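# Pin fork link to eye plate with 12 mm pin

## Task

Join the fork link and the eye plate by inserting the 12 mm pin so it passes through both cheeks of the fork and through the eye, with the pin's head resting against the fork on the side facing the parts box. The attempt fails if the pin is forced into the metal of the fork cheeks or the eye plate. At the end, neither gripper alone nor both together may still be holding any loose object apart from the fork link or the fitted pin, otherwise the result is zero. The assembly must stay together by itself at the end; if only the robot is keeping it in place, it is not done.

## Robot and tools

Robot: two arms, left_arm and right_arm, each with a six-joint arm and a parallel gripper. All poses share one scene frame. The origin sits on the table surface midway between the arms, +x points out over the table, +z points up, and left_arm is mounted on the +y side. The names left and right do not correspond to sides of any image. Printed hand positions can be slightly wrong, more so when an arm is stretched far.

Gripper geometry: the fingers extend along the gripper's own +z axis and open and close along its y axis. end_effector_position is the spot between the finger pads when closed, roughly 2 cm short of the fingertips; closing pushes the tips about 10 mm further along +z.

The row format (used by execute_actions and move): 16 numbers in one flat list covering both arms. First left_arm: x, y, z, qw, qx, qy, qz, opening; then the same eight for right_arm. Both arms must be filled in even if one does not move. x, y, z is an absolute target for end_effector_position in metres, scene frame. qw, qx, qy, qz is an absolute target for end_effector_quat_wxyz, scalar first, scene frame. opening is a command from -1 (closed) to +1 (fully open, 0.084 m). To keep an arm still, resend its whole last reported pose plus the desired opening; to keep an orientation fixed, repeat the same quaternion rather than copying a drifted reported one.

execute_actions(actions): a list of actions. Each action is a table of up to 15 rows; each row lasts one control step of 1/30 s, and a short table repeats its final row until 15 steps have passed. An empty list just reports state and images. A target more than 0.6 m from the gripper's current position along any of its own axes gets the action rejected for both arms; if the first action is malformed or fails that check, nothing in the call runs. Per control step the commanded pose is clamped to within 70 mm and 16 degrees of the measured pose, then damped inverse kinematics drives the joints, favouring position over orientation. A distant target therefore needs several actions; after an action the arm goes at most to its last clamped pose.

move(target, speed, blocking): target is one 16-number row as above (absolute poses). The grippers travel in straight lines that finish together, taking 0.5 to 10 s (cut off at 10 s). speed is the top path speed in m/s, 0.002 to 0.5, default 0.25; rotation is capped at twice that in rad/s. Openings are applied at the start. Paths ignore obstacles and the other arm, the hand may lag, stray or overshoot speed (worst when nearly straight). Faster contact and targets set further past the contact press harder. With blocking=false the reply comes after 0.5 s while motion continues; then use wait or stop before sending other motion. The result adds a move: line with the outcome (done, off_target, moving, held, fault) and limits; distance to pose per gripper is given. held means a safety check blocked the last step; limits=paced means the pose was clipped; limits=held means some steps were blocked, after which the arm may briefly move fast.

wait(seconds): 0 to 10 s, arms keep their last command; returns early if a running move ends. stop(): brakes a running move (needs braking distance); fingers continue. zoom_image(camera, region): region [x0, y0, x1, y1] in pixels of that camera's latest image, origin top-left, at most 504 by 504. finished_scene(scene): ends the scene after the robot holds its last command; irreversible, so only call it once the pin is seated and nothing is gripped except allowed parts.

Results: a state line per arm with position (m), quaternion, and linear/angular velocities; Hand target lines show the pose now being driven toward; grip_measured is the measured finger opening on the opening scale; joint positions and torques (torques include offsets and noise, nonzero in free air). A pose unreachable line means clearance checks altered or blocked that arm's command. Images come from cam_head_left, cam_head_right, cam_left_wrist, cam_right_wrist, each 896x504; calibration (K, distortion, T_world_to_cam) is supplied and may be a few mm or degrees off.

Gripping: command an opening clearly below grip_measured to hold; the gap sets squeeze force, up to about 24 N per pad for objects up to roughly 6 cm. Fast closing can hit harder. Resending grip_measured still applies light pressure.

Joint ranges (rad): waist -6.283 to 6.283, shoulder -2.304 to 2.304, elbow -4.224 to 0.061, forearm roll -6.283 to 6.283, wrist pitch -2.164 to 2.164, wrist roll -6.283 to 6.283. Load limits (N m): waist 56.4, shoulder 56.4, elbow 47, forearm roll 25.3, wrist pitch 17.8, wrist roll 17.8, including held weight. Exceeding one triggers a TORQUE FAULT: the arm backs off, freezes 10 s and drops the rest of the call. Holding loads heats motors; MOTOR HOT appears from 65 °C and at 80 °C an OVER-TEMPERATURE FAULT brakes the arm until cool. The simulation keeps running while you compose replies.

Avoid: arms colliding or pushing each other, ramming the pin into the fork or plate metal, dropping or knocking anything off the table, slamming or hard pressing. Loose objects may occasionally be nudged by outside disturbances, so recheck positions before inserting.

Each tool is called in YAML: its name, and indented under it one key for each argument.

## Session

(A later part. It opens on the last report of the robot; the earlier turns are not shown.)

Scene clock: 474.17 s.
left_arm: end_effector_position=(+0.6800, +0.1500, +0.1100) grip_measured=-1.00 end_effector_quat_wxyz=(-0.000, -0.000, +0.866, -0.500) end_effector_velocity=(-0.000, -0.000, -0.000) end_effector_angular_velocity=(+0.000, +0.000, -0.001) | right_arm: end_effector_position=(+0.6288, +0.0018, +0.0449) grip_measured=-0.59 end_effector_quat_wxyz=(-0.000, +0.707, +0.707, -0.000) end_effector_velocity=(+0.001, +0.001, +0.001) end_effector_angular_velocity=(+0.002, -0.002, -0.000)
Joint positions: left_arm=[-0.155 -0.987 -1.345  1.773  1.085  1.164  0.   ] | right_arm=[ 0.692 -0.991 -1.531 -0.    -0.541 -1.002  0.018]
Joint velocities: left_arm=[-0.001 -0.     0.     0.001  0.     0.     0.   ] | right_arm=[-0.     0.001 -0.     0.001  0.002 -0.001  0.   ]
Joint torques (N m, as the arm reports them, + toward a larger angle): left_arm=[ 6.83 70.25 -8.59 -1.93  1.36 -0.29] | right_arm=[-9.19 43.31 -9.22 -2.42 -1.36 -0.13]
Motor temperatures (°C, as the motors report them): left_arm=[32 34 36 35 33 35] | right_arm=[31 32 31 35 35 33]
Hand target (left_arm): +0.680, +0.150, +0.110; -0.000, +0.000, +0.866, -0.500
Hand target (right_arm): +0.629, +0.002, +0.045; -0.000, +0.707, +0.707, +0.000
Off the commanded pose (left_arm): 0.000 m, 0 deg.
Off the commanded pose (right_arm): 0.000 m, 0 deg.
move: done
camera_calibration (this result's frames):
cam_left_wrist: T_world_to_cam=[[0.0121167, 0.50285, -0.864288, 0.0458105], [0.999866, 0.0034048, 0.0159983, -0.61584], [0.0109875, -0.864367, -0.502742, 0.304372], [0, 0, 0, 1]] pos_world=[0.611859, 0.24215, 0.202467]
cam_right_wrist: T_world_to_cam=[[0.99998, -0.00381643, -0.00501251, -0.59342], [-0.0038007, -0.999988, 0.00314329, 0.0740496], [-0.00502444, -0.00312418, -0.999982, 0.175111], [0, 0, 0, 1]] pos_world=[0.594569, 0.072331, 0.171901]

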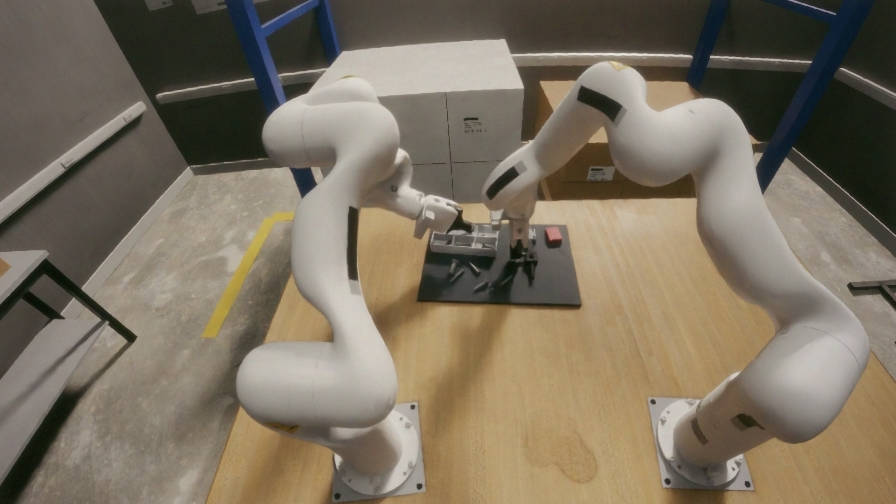

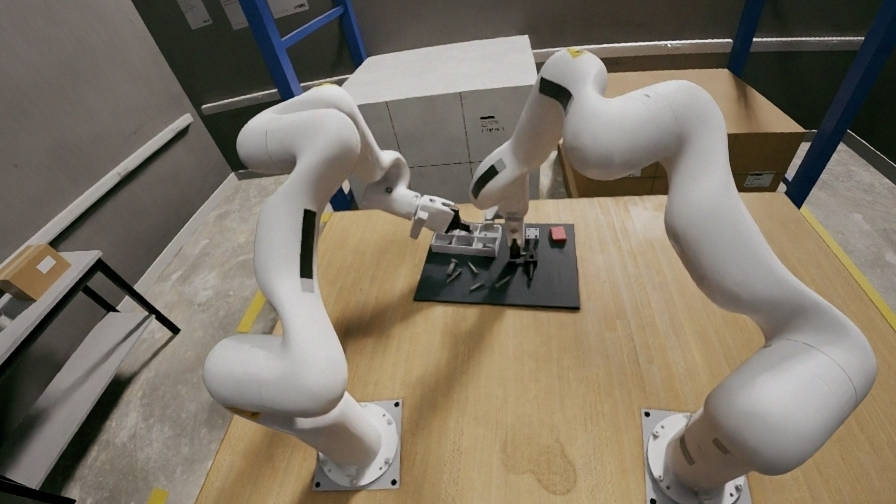

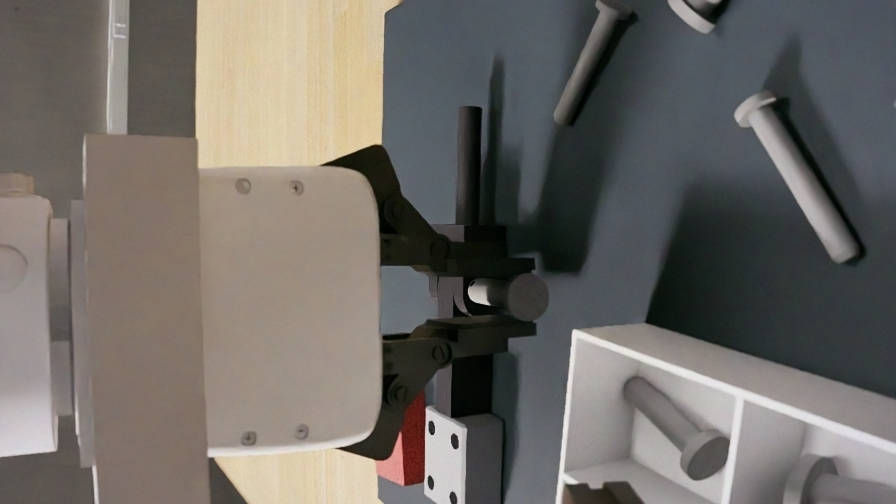

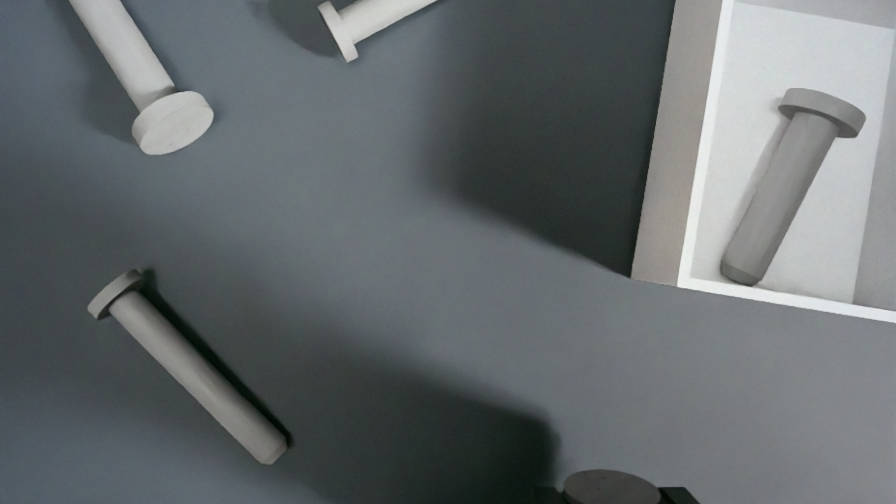

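move:
  target: [0.68,0.15,0.11,0,0,0.866,-0.5,-1,0.629,0.007,0.042,0,0.707,0.707,0,-1]
  speed: 0.008

zoom_image:
  camera: "cam_left_wrist"
  region: [400,200,620,370]

move:
  target: [0.68,0.15,0.11,0,0,0.866,-0.5,-1,0.629,0.001,0.041,0,0.707,0.707,0,-1]
  speed: 0.004

zoom_image:
  camera: "cam_left_wrist"
  region: [400,200,620,370]

Scene clock: 477.03 s.
left_arm: end_effector_position=(+0.6800, +0.1500, +0.1100) grip_measured=-1.00 end_effector_quat_wxyz=(-0.000, +0.000, +0.866, -0.500) end_effector_velocity=(+0.000, -0.000, +0.000) end_effector_angular_velocity=(+0.000, -0.000, -0.000) | right_arm: end_effector_position=(+0.6290, +0.0069, +0.0420) grip_measured=-0.58 end_effector_quat_wxyz=(-0.000, +0.707, +0.707, -0.000) end_effector_velocity=(+0.001, +0.001, -0.001) end_effector_angular_velocity=(+0.000, -0.000, -0.002)
Joint positions: left_arm=[-0.155 -0.987 -1.345  1.773  1.085  1.164  0.   ] | right_arm=[ 0.698 -1.002 -1.543 -0.    -0.542 -0.996  0.018]
Joint velocities: left_arm=[-0.  0.  0. -0. -0. -0.  0.] | right_arm=[ 0.001 -0.004 -0.004  0.001 -0.     0.002 -0.   ]
Joint torques (N m, as the arm reports them, + toward a larger angle): left_arm=[ 6.12 69.75 -8.53 -1.59  1.39 -0.26] | right_arm=[ -0.73  46.87 -12.21  -1.26   0.31  -0.28]
Motor temperatures (°C, as the motors report them): left_arm=[32 34 36 35 33 35] | right_arm=[31 32 31 35 35 33]
Hand target (left_arm): +0.680, +0.150, +0.110; +0.000, -0.000, +0.866, -0.500
Hand target (right_arm): +0.629, +0.007, +0.042; +0.000, +0.707, +0.707, -0.000
Off the commanded pose (left_arm): 0.000 m, 0 deg.
Off the commanded pose (right_arm): 0.000 m, 0 deg.
move: done
camera_calibration (this result's frames):
cam_left_wrist: T_world_to_cam=[[0.0121167, 0.502851, -0.864288, 0.0458104], [0.999866, 0.00340478, 0.0159984, -0.61584], [0.0109875, -0.864367, -0.502742, 0.304372], [0, 0, 0, 1]] pos_world=[0.611858, 0.24215, 0.202467]
cam_right_wrist: T_world_to_cam=[[0.999984, -0.00369664, -0.00427089, -0.593655], [-0.00368542, -0.99999, 0.00263156, 0.0790773], [-0.00428057, -0.00261577, -0.999987, 0.171837], [0, 0, 0, 1]] pos_world=[0.594672, 0.0773314, 0.169091]

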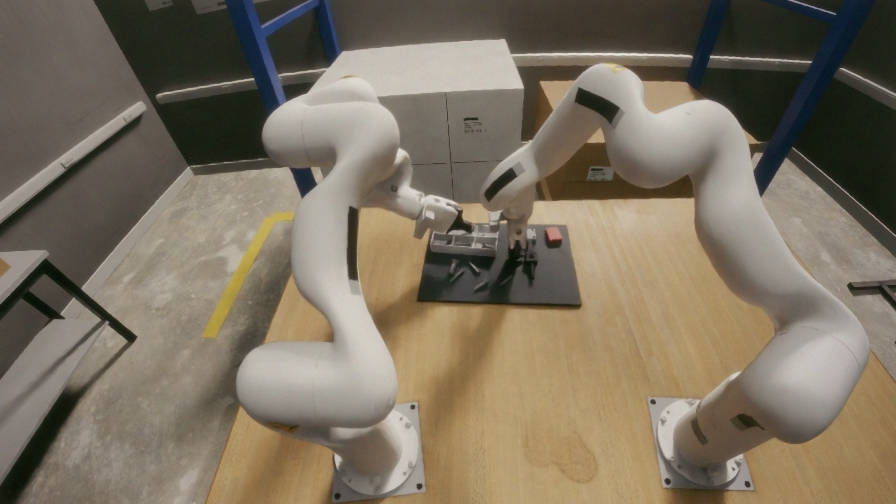

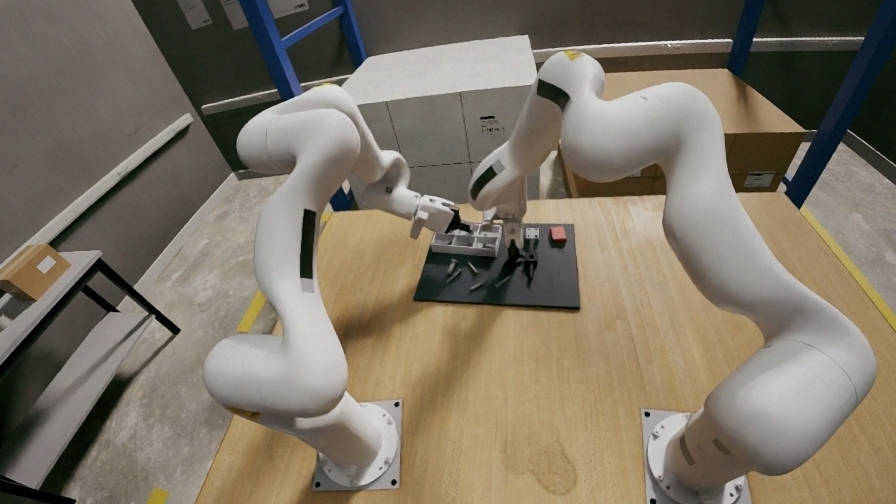

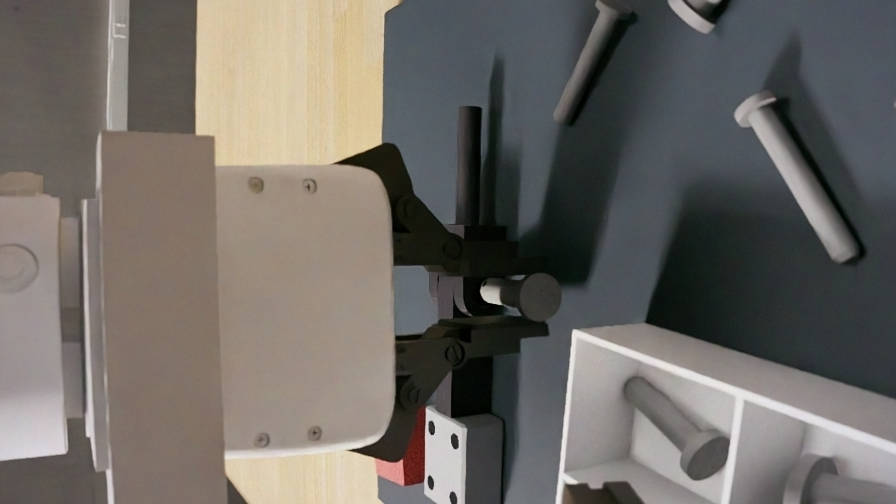

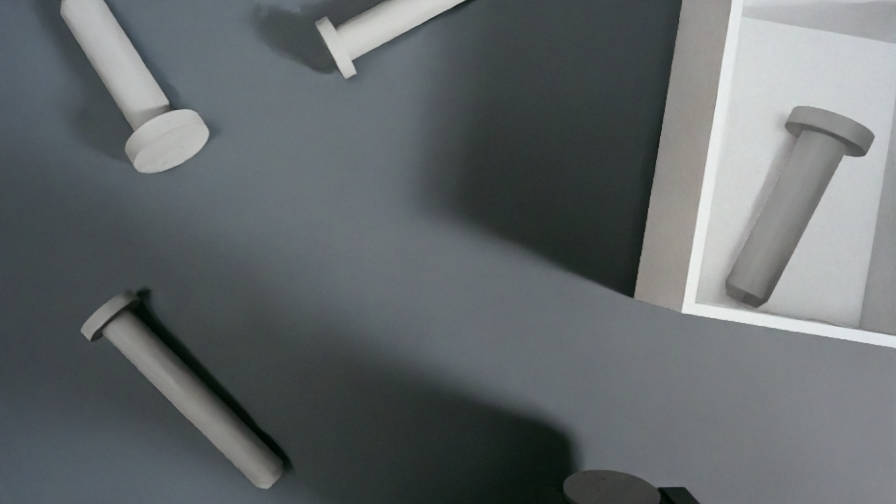

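Region (400, 200, 620, 370) of cam_left_wrist's 896x504 image, scaled by 2.291, with more detail than that image has; it fills the top 389 rows of this view, and the rest is white.

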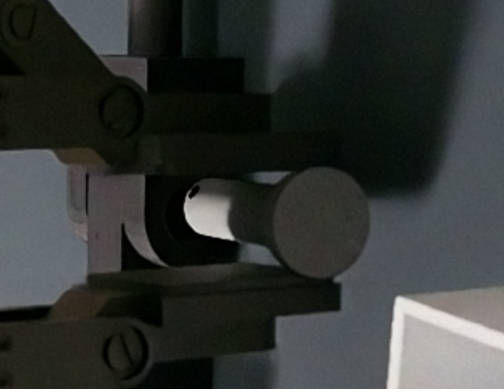

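Scene clock: 478.73 s.
left_arm: end_effector_position=(+0.6800, +0.1500, +0.1100) grip_measured=-1.00 end_effector_quat_wxyz=(+0.000, +0.000, +0.866, -0.500) end_effector_velocity=(-0.000, -0.000, -0.000) end_effector_angular_velocity=(-0.000, +0.000, -0.001) | right_arm: end_effector_position=(+0.6291, +0.0011, +0.0411) grip_measured=-0.59 end_effector_quat_wxyz=(+0.000, +0.707, +0.707, +0.000) end_effector_velocity=(+0.000, -0.002, -0.001) end_effector_angular_velocity=(+0.000, +0.001, -0.002)
Joint positions: left_arm=[-0.155 -0.987 -1.345  1.773  1.085  1.164  0.   ] | right_arm=[ 0.691 -0.997 -1.531  0.    -0.534 -1.003  0.018]
Joint velocities: left_arm=[-0.    -0.    -0.     0.001  0.     0.     0.   ] | right_arm=[-0.002  0.     0.002  0.001  0.001 -0.001 -0.   ]
Joint torques (N m, as the arm reports them, + toward a larger angle): left_arm=[ 6.4  70.91 -8.93 -1.41  1.29 -0.21] | right_arm=[  2.3   43.76 -12.31  -1.54   0.35  -0.21]
Motor temperatures (°C, as the motors report them): left_arm=[32 34 36 35 33 35] | right_arm=[31 32 31 35 35 33]
Hand target (left_arm): +0.680, +0.150, +0.110; -0.000, +0.000, +0.866, -0.500
Hand target (right_arm): +0.629, +0.001, +0.041; -0.000, +0.707, +0.707, +0.000
Off the commanded pose (left_arm): 0.000 m, 0 deg.
Off the commanded pose (right_arm): 0.000 m, 0 deg.
move: done
camera_calibration (this result's frames):
cam_left_wrist: T_world_to_cam=[[0.012117, 0.502851, -0.864288, 0.0458103], [0.999866, 0.00340476, 0.0159986, -0.61584], [0.0109876, -0.864367, -0.502742, 0.304372], [0, 0, 0, 1]] pos_world=[0.611859, 0.24215, 0.202467]
cam_right_wrist: T_world_to_cam=[[0.999985, -0.00368649, -0.00395258, -0.593788], [-0.00367702, -0.99999, 0.00239911, 0.0733778], [-0.00396139, -0.00238454, -0.999989, 0.17067], [0, 0, 0, 1]] pos_world=[0.594726, 0.071595, 0.168145]

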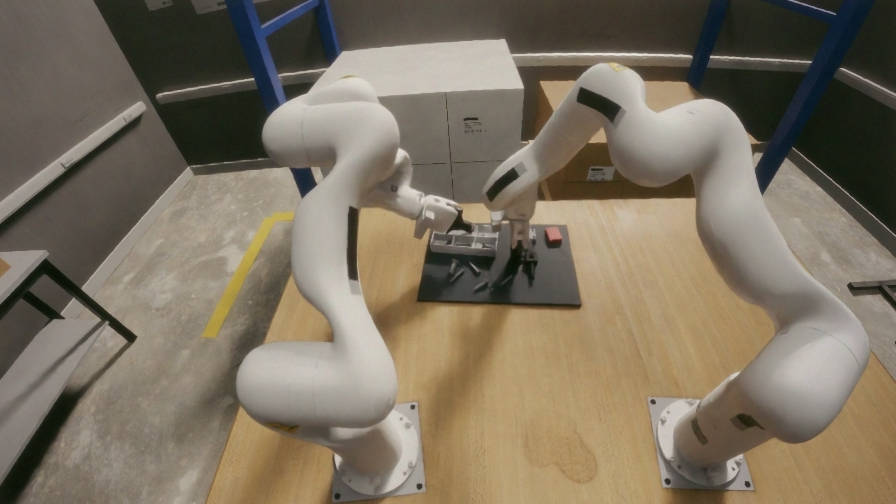

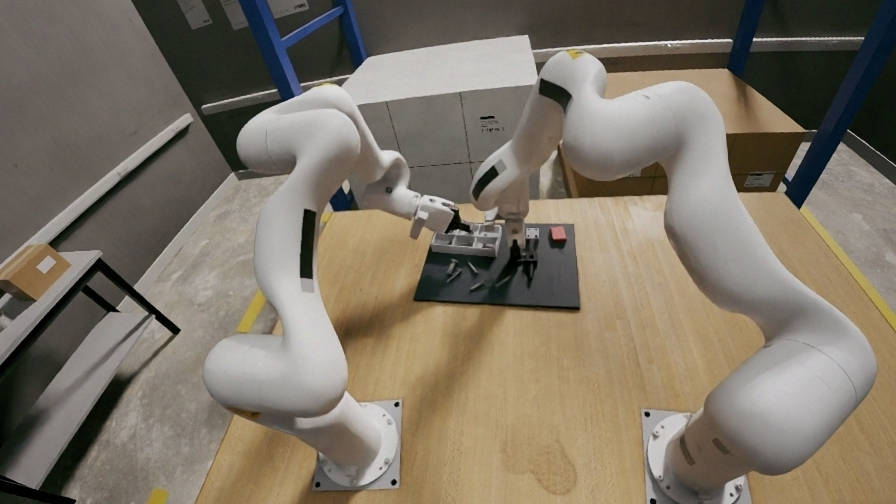

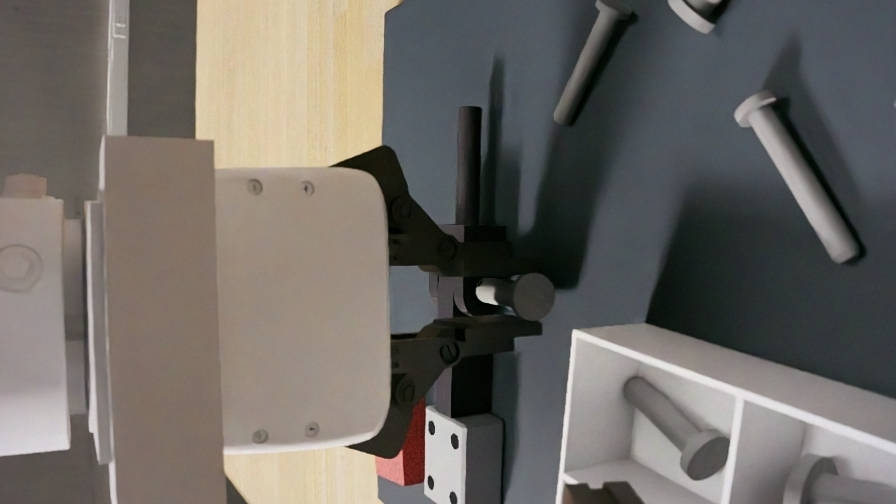

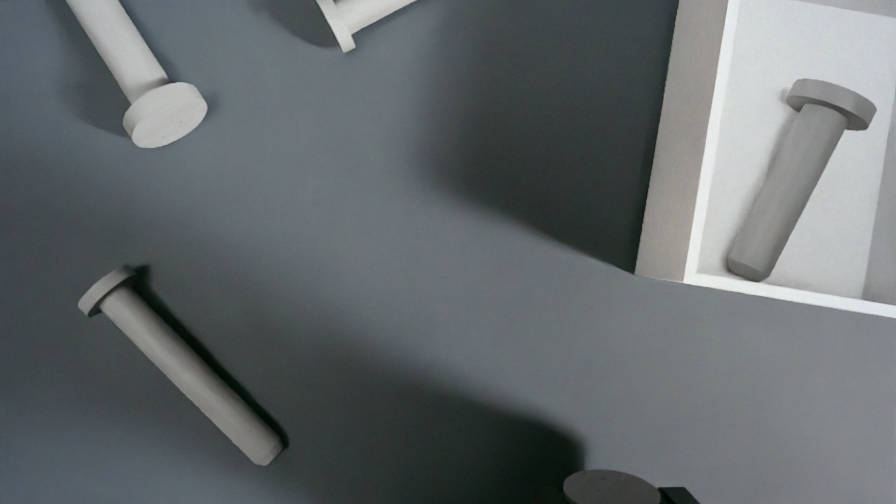

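Region (400, 200, 620, 370) of cam_left_wrist's 896x504 image, scaled by 2.291, with more detail than that image has; it fills the top 389 rows of this view, and the rest is white.

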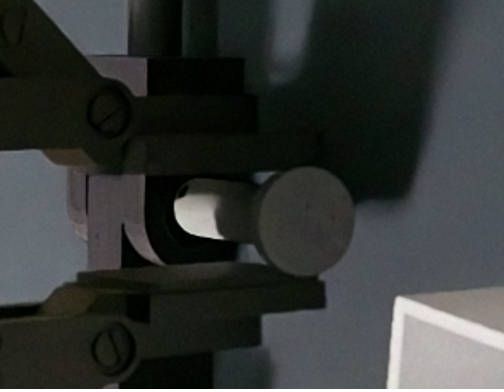

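Entering freely (cross-hole disappearing). Continue.

move:
  target: [0.68,0.15,0.11,0,0,0.866,-0.5,-1,0.629,-0.008,0.041,0,0.707,0.707,0,-1]
  speed: 0.004

zoom_image:
  camera: "cam_left_wrist"
  region: [400,200,620,370]

Scene clock: 482.07 s.
left_arm: end_effector_position=(+0.6800, +0.1500, +0.1100) grip_measured=-1.00 end_effector_quat_wxyz=(-0.000, +0.000, +0.866, -0.500) end_effector_velocity=(+0.000, +0.001, +0.000) end_effector_angular_velocity=(+0.000, -0.000, +0.001) | right_arm: end_effector_position=(+0.6289, -0.0079, +0.0409) grip_measured=-0.76 end_effector_quat_wxyz=(-0.000, +0.707, +0.707, -0.000) end_effector_velocity=(+0.000, -0.000, -0.000) end_effector_angular_velocity=(+0.001, -0.001, +0.000)
Joint positions: left_arm=[-0.155 -0.987 -1.345  1.773  1.085  1.164  0.   ] | right_arm=[ 0.68  -0.987 -1.512  0.    -0.525 -1.014  0.011]
Joint velocities: left_arm=[ 0.001  0.     0.     0.    -0.    -0.     0.   ] | right_arm=[-0.001  0.     0.001 -0.     0.002 -0.001 -0.   ]
Joint torques (N m, as the arm reports them, + toward a larger angle): left_arm=[ 6.48 69.86 -8.68 -1.56  1.26 -0.34] | right_arm=[ -2.75  47.43 -13.22  -0.79   0.15  -0.32]
Motor temperatures (°C, as the motors report them): left_arm=[32 34 36 35 33 35] | right_arm=[31 32 31 35 35 33]
Hand target (left_arm): +0.680, +0.150, +0.110; -0.000, +0.000, +0.866, -0.500
Hand target (right_arm): +0.629, -0.008, +0.041; -0.000, +0.707, +0.707, +0.000
Off the commanded pose (left_arm): 0.000 m, 0 deg.
Off the commanded pose (right_arm): 0.000 m, 0 deg.
move: done
camera_calibration (this result's frames):
cam_left_wrist: T_world_to_cam=[[0.0121168, 0.50285, -0.864289, 0.0458105], [0.999866, 0.0034048, 0.0159985, -0.61584], [0.0109876, -0.864367, -0.502742, 0.304372], [0, 0, 0, 1]] pos_world=[0.611859, 0.24215, 0.202467]
cam_right_wrist: T_world_to_cam=[[0.999984, -0.00368228, -0.00439579, -0.59361], [-0.00367063, -0.99999, 0.00265544, 0.0642912], [-0.00440552, -0.00263926, -0.999987, 0.170746], [0, 0, 0, 1]] pos_world=[0.594589, 0.0625554, 0.167963]

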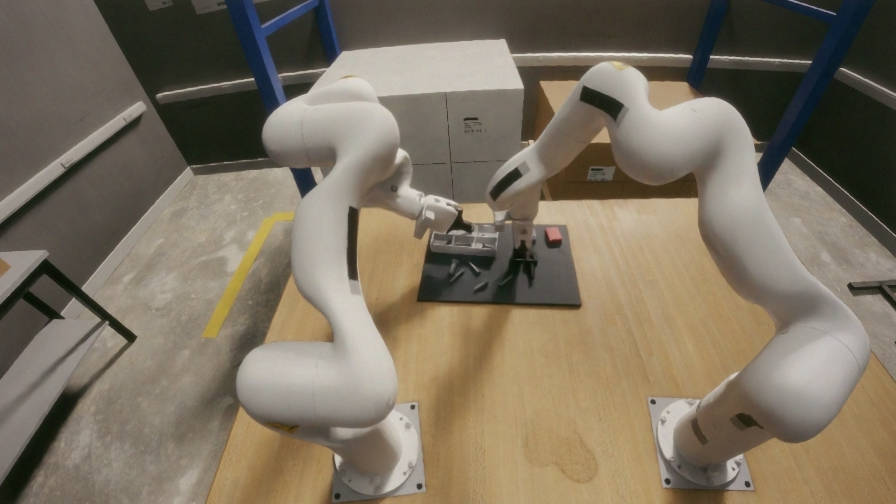

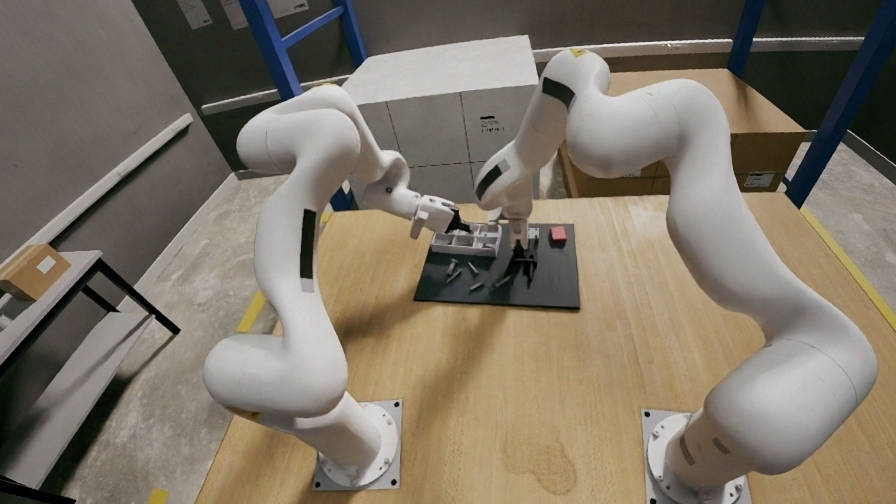

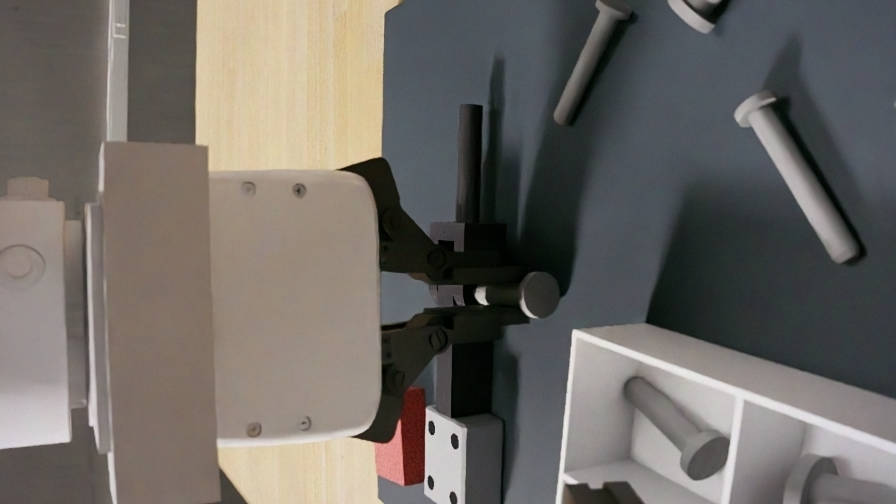

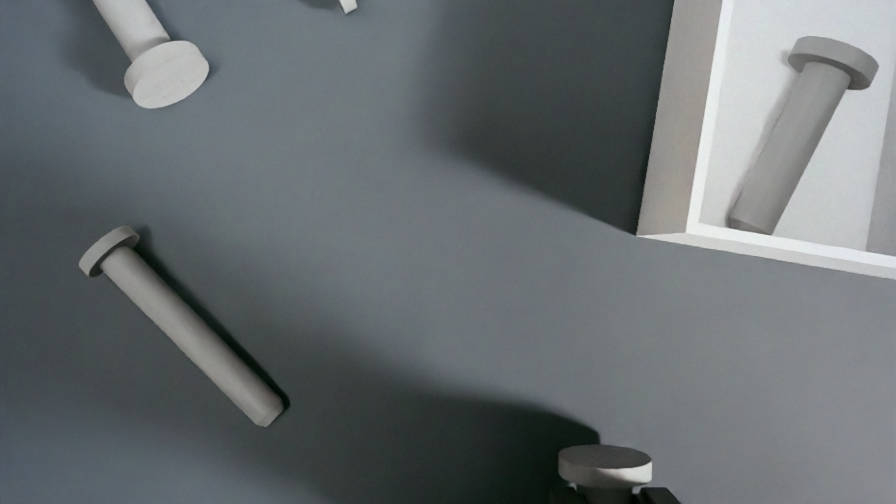

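Region (400, 200, 620, 370) of cam_left_wrist's 896x504 image, scaled by 2.291, with more detail than that image has; it fills the top 389 rows of this view, and the rest is white.

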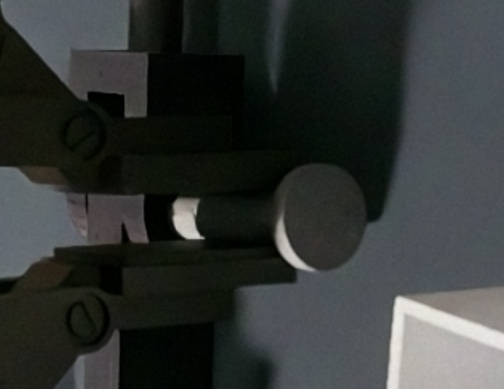

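execute_actions:
  actions:
    - [[0.68,0.15,0.11,0,0,0.866,-0.5,-1,0.629,-0.0095,0.0425,0,0.707,0.707,0,-1]]
    - [[0.68,0.15,0.11,0,0,0.866,-0.5,-1,0.630,-0.010,0.044,0,0.707,0.707,0,-1]]
    - [[0.68,0.15,0.11,0,0,0.866,-0.5,-1,0.6315,-0.010,0.045,0,0.707,0.707,0,-1]]
    - [[0.68,0.15,0.11,0,0,0.866,-0.5,-1,0.633,-0.0105,0.045,0,0.707,0.707,0,-1]]

zoom_image:
  camera: "cam_left_wrist"
  region: [400,200,620,370]

Scene clock: 487.87 s.
left_arm: end_effector_position=(+0.6800, +0.1500, +0.1100) grip_measured=-1.00 end_effector_quat_wxyz=(+0.000, +0.000, +0.866, -0.500) end_effector_velocity=(-0.000, -0.001, +0.000) end_effector_angular_velocity=(-0.001, +0.000, -0.002) | right_arm: end_effector_position=(+0.6331, -0.0104, +0.0451) grip_measured=-1.00 end_effector_quat_wxyz=(+0.000, +0.707, +0.707, +0.000) end_effector_velocity=(+0.000, -0.000, +0.000) end_effector_angular_velocity=(-0.000, +0.000, -0.001)
Joint positions: left_arm=[-0.155 -0.987 -1.345  1.773  1.085  1.164  0.   ] | right_arm=[ 0.673 -0.984 -1.519  0.    -0.534 -1.021  0.   ]
Joint velocities: left_arm=[-0.001  0.     0.     0.001  0.001 -0.     0.   ] | right_arm=[-0.     0.    -0.    -0.    -0.001  0.001  0.   ]
Joint torques (N m, as the arm reports them, + toward a larger angle): left_arm=[ 6.17 70.01 -8.48 -1.88  1.36 -0.34] | right_arm=[ -2.95  39.67 -11.58  -1.43   0.64  -0.37]
Motor temperatures (°C, as the motors report them): left_arm=[32 34 36 35 33 35] | right_arm=[31 32 31 35 35 33]
Hand target (left_arm): +0.680, +0.150, +0.110; -0.000, -0.000, +0.866, -0.500
Hand target (right_arm): +0.633, -0.010, +0.045; -0.000, +0.707, +0.707, +0.000
Off the commanded pose (left_arm): 0.000 m, 0 deg.
Off the commanded pose (right_arm): 0.000 m, 0 deg.
camera_calibration (this result's frames):
cam_left_wrist: T_world_to_cam=[[0.0121169, 0.502851, -0.864288, 0.0458104], [0.999866, 0.00340483, 0.0159986, -0.61584], [0.0109876, -0.864367, -0.502742, 0.304372], [0, 0, 0, 1]] pos_world=[0.611859, 0.24215, 0.202467]
cam_right_wrist: T_world_to_cam=[[0.999985, -0.0036846, -0.00395143, -0.597823], [-0.0036751, -0.99999, 0.00240972, 0.061804], [-0.00396027, -0.00239516, -0.999989, 0.174632], [0, 0, 0, 1]] pos_world=[0.598733, 0.060019, 0.172119]

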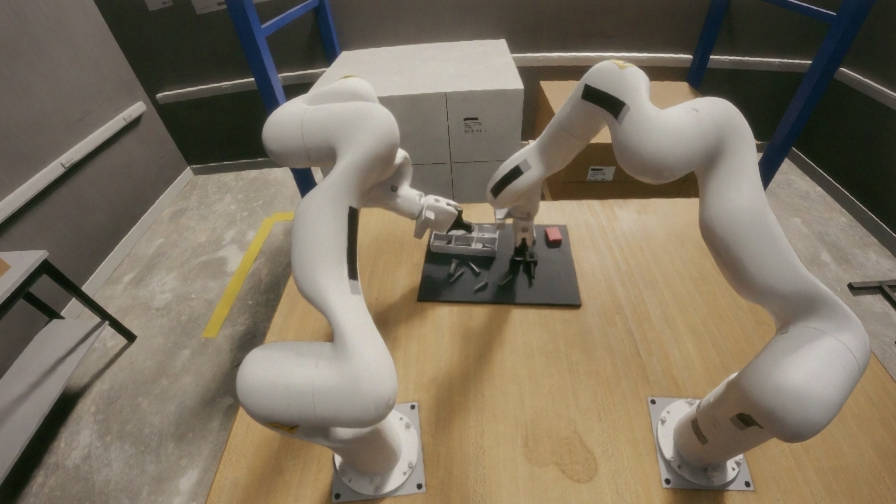

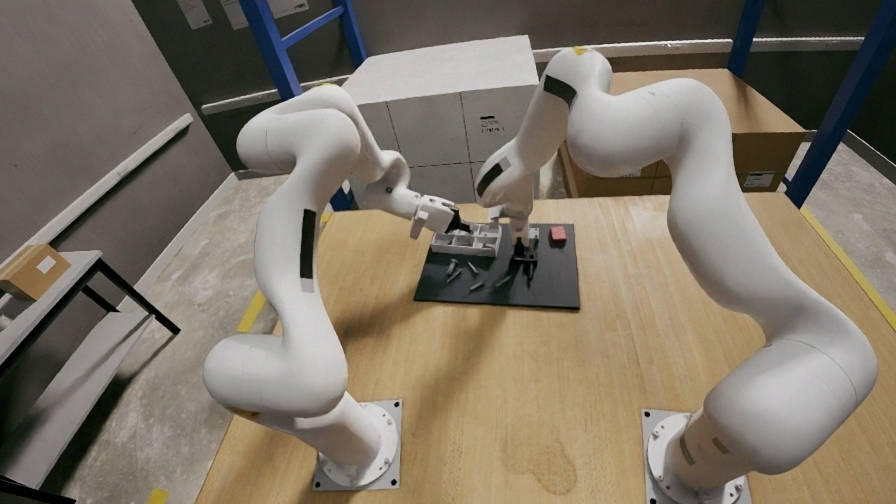

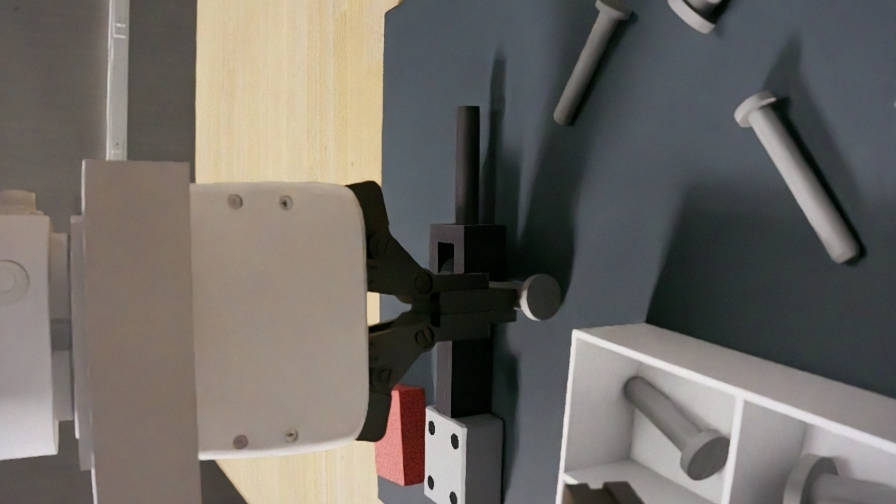

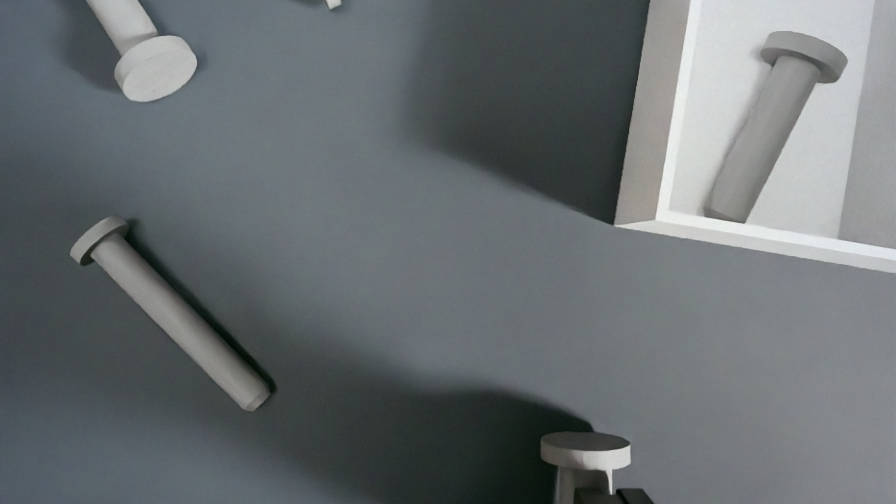

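Region (400, 200, 620, 370) of cam_left_wrist's 896x504 image, scaled by 2.291, with more detail than that image has; it fills the top 389 rows of this view, and the rest is white.

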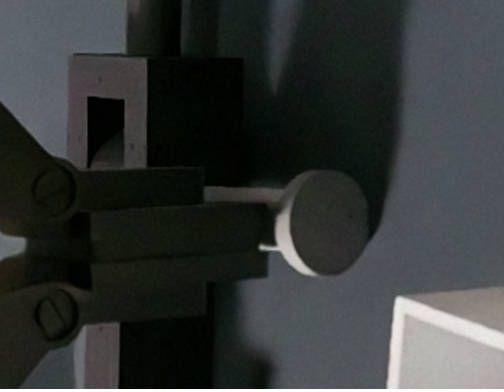

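move:
  target: [0.68,0.15,0.11,0,0,0.866,-0.5,-1,0.629,-0.10,0.12,0,0.707,0.707,0,-0.3]
  speed: 0.05

zoom_image:
  camera: "cam_right_wrist"
  region: [400,200,896,504]

zoom_image:
  camera: "cam_left_wrist"
  region: [400,200,620,370]

Scene clock: 492.10 s.
left_arm: end_effector_position=(+0.6800, +0.1500, +0.1100) grip_measured=-1.00 end_effector_quat_wxyz=(-0.000, +0.000, +0.866, -0.500) end_effector_velocity=(-0.001, -0.000, -0.001) end_effector_angular_velocity=(+0.001, +0.001, -0.002) | right_arm: end_effector_position=(+0.6291, -0.0996, +0.1200) grip_measured=-0.32 end_effector_quat_wxyz=(-0.000, +0.707, +0.707, +0.000) end_effector_velocity=(-0.001, -0.002, +0.000) end_effector_angular_velocity=(-0.001, +0.002, +0.001)
Joint positions: left_arm=[-0.155 -0.987 -1.345  1.773  1.085  1.164  0.   ] | right_arm=[ 0.555 -0.768 -1.332  0.001 -0.563 -1.14   0.03 ]
Joint velocities: left_arm=[-0.    -0.001 -0.     0.002 -0.001  0.     0.   ] | right_arm=[-0.002  0.003  0.004 -0.    -0.001 -0.003  0.   ]
Joint torques (N m, as the arm reports them, + toward a larger angle): left_arm=[ 5.81 69.7  -8.53 -2.18  1.33 -0.27] | right_arm=[  0.41  39.33 -13.09  -1.24   0.29  -0.34]
Motor temperatures (°C, as the motors report them): left_arm=[32 34 36 35 33 35] | right_arm=[31 32 31 35 35 33]
Hand target (left_arm): +0.680, +0.150, +0.110; -0.000, +0.000, +0.866, -0.500
Hand target (right_arm): +0.629, -0.100, +0.120; -0.000, +0.707, +0.707, +0.000
Off the commanded pose (left_arm): 0.000 m, 0 deg.
Off the commanded pose (right_arm): 0.000 m, 0 deg.
move: done
camera_calibration (this result's frames):
cam_left_wrist: T_world_to_cam=[[0.0121169, 0.502851, -0.864288, 0.0458104], [0.999866, 0.00340471, 0.0159986, -0.61584], [0.0109876, -0.864367, -0.502742, 0.304372], [0, 0, 0, 1]] pos_world=[0.611859, 0.24215, 0.202467]
cam_right_wrist: T_world_to_cam=[[0.999984, -0.00363169, -0.00437077, -0.593841], [-0.00362162, -0.999991, 0.00230937, -0.0275638], [-0.00437911, -0.0022935, -0.999988, 0.249573], [0, 0, 0, 1]] pos_world=[0.594824, -0.0291478, 0.247038]

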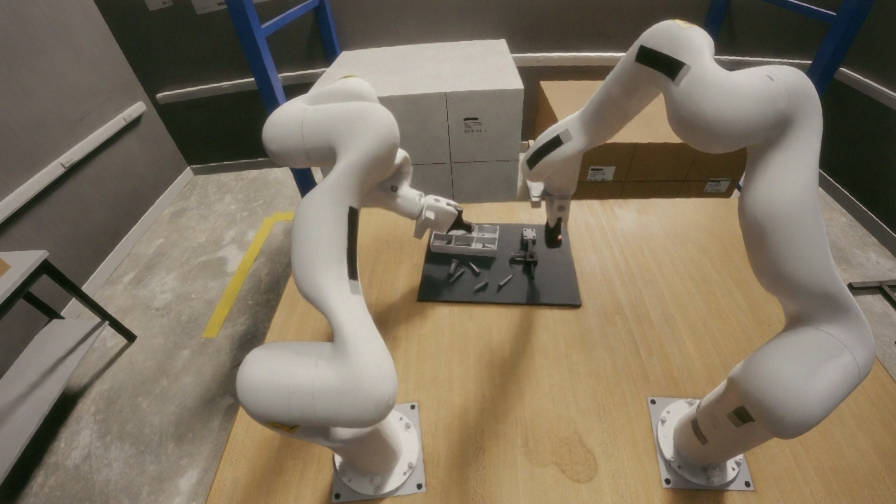

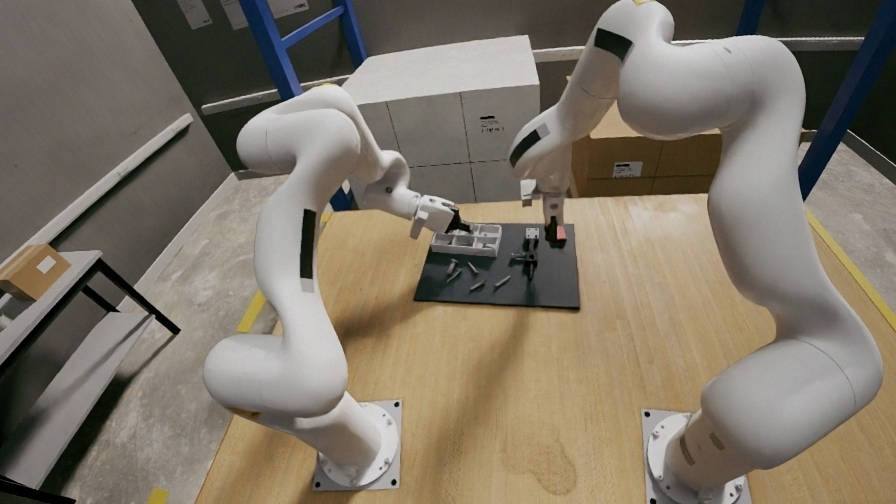

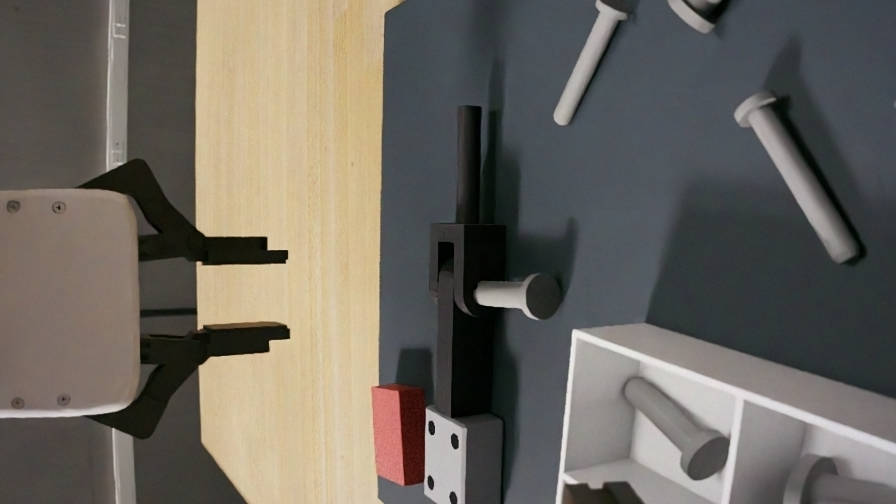

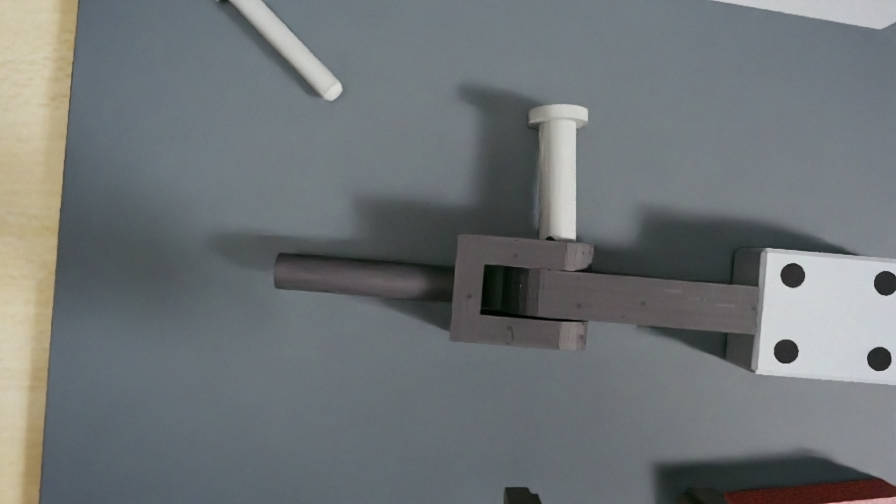

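Region (400, 200, 896, 504) of cam_right_wrist's 896x504 image, scaled by 1.016, with more detail than that image has; it fills the top 309 rows of this view, and the rest is white.

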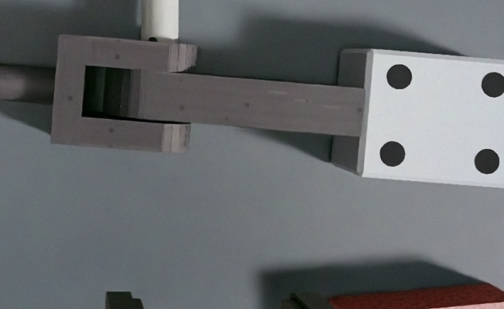

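Region (400, 200, 620, 370) of cam_left_wrist's 896x504 image, scaled by 2.291, with more detail than that image has; it fills the top 389 rows of this view, and the rest is white.

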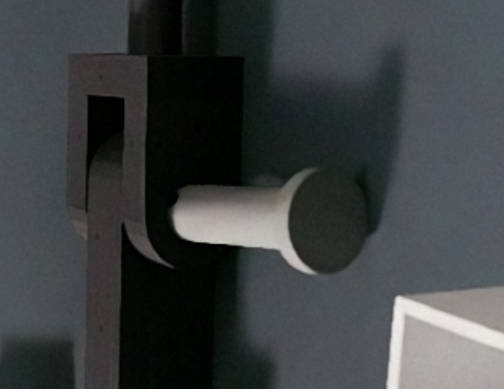

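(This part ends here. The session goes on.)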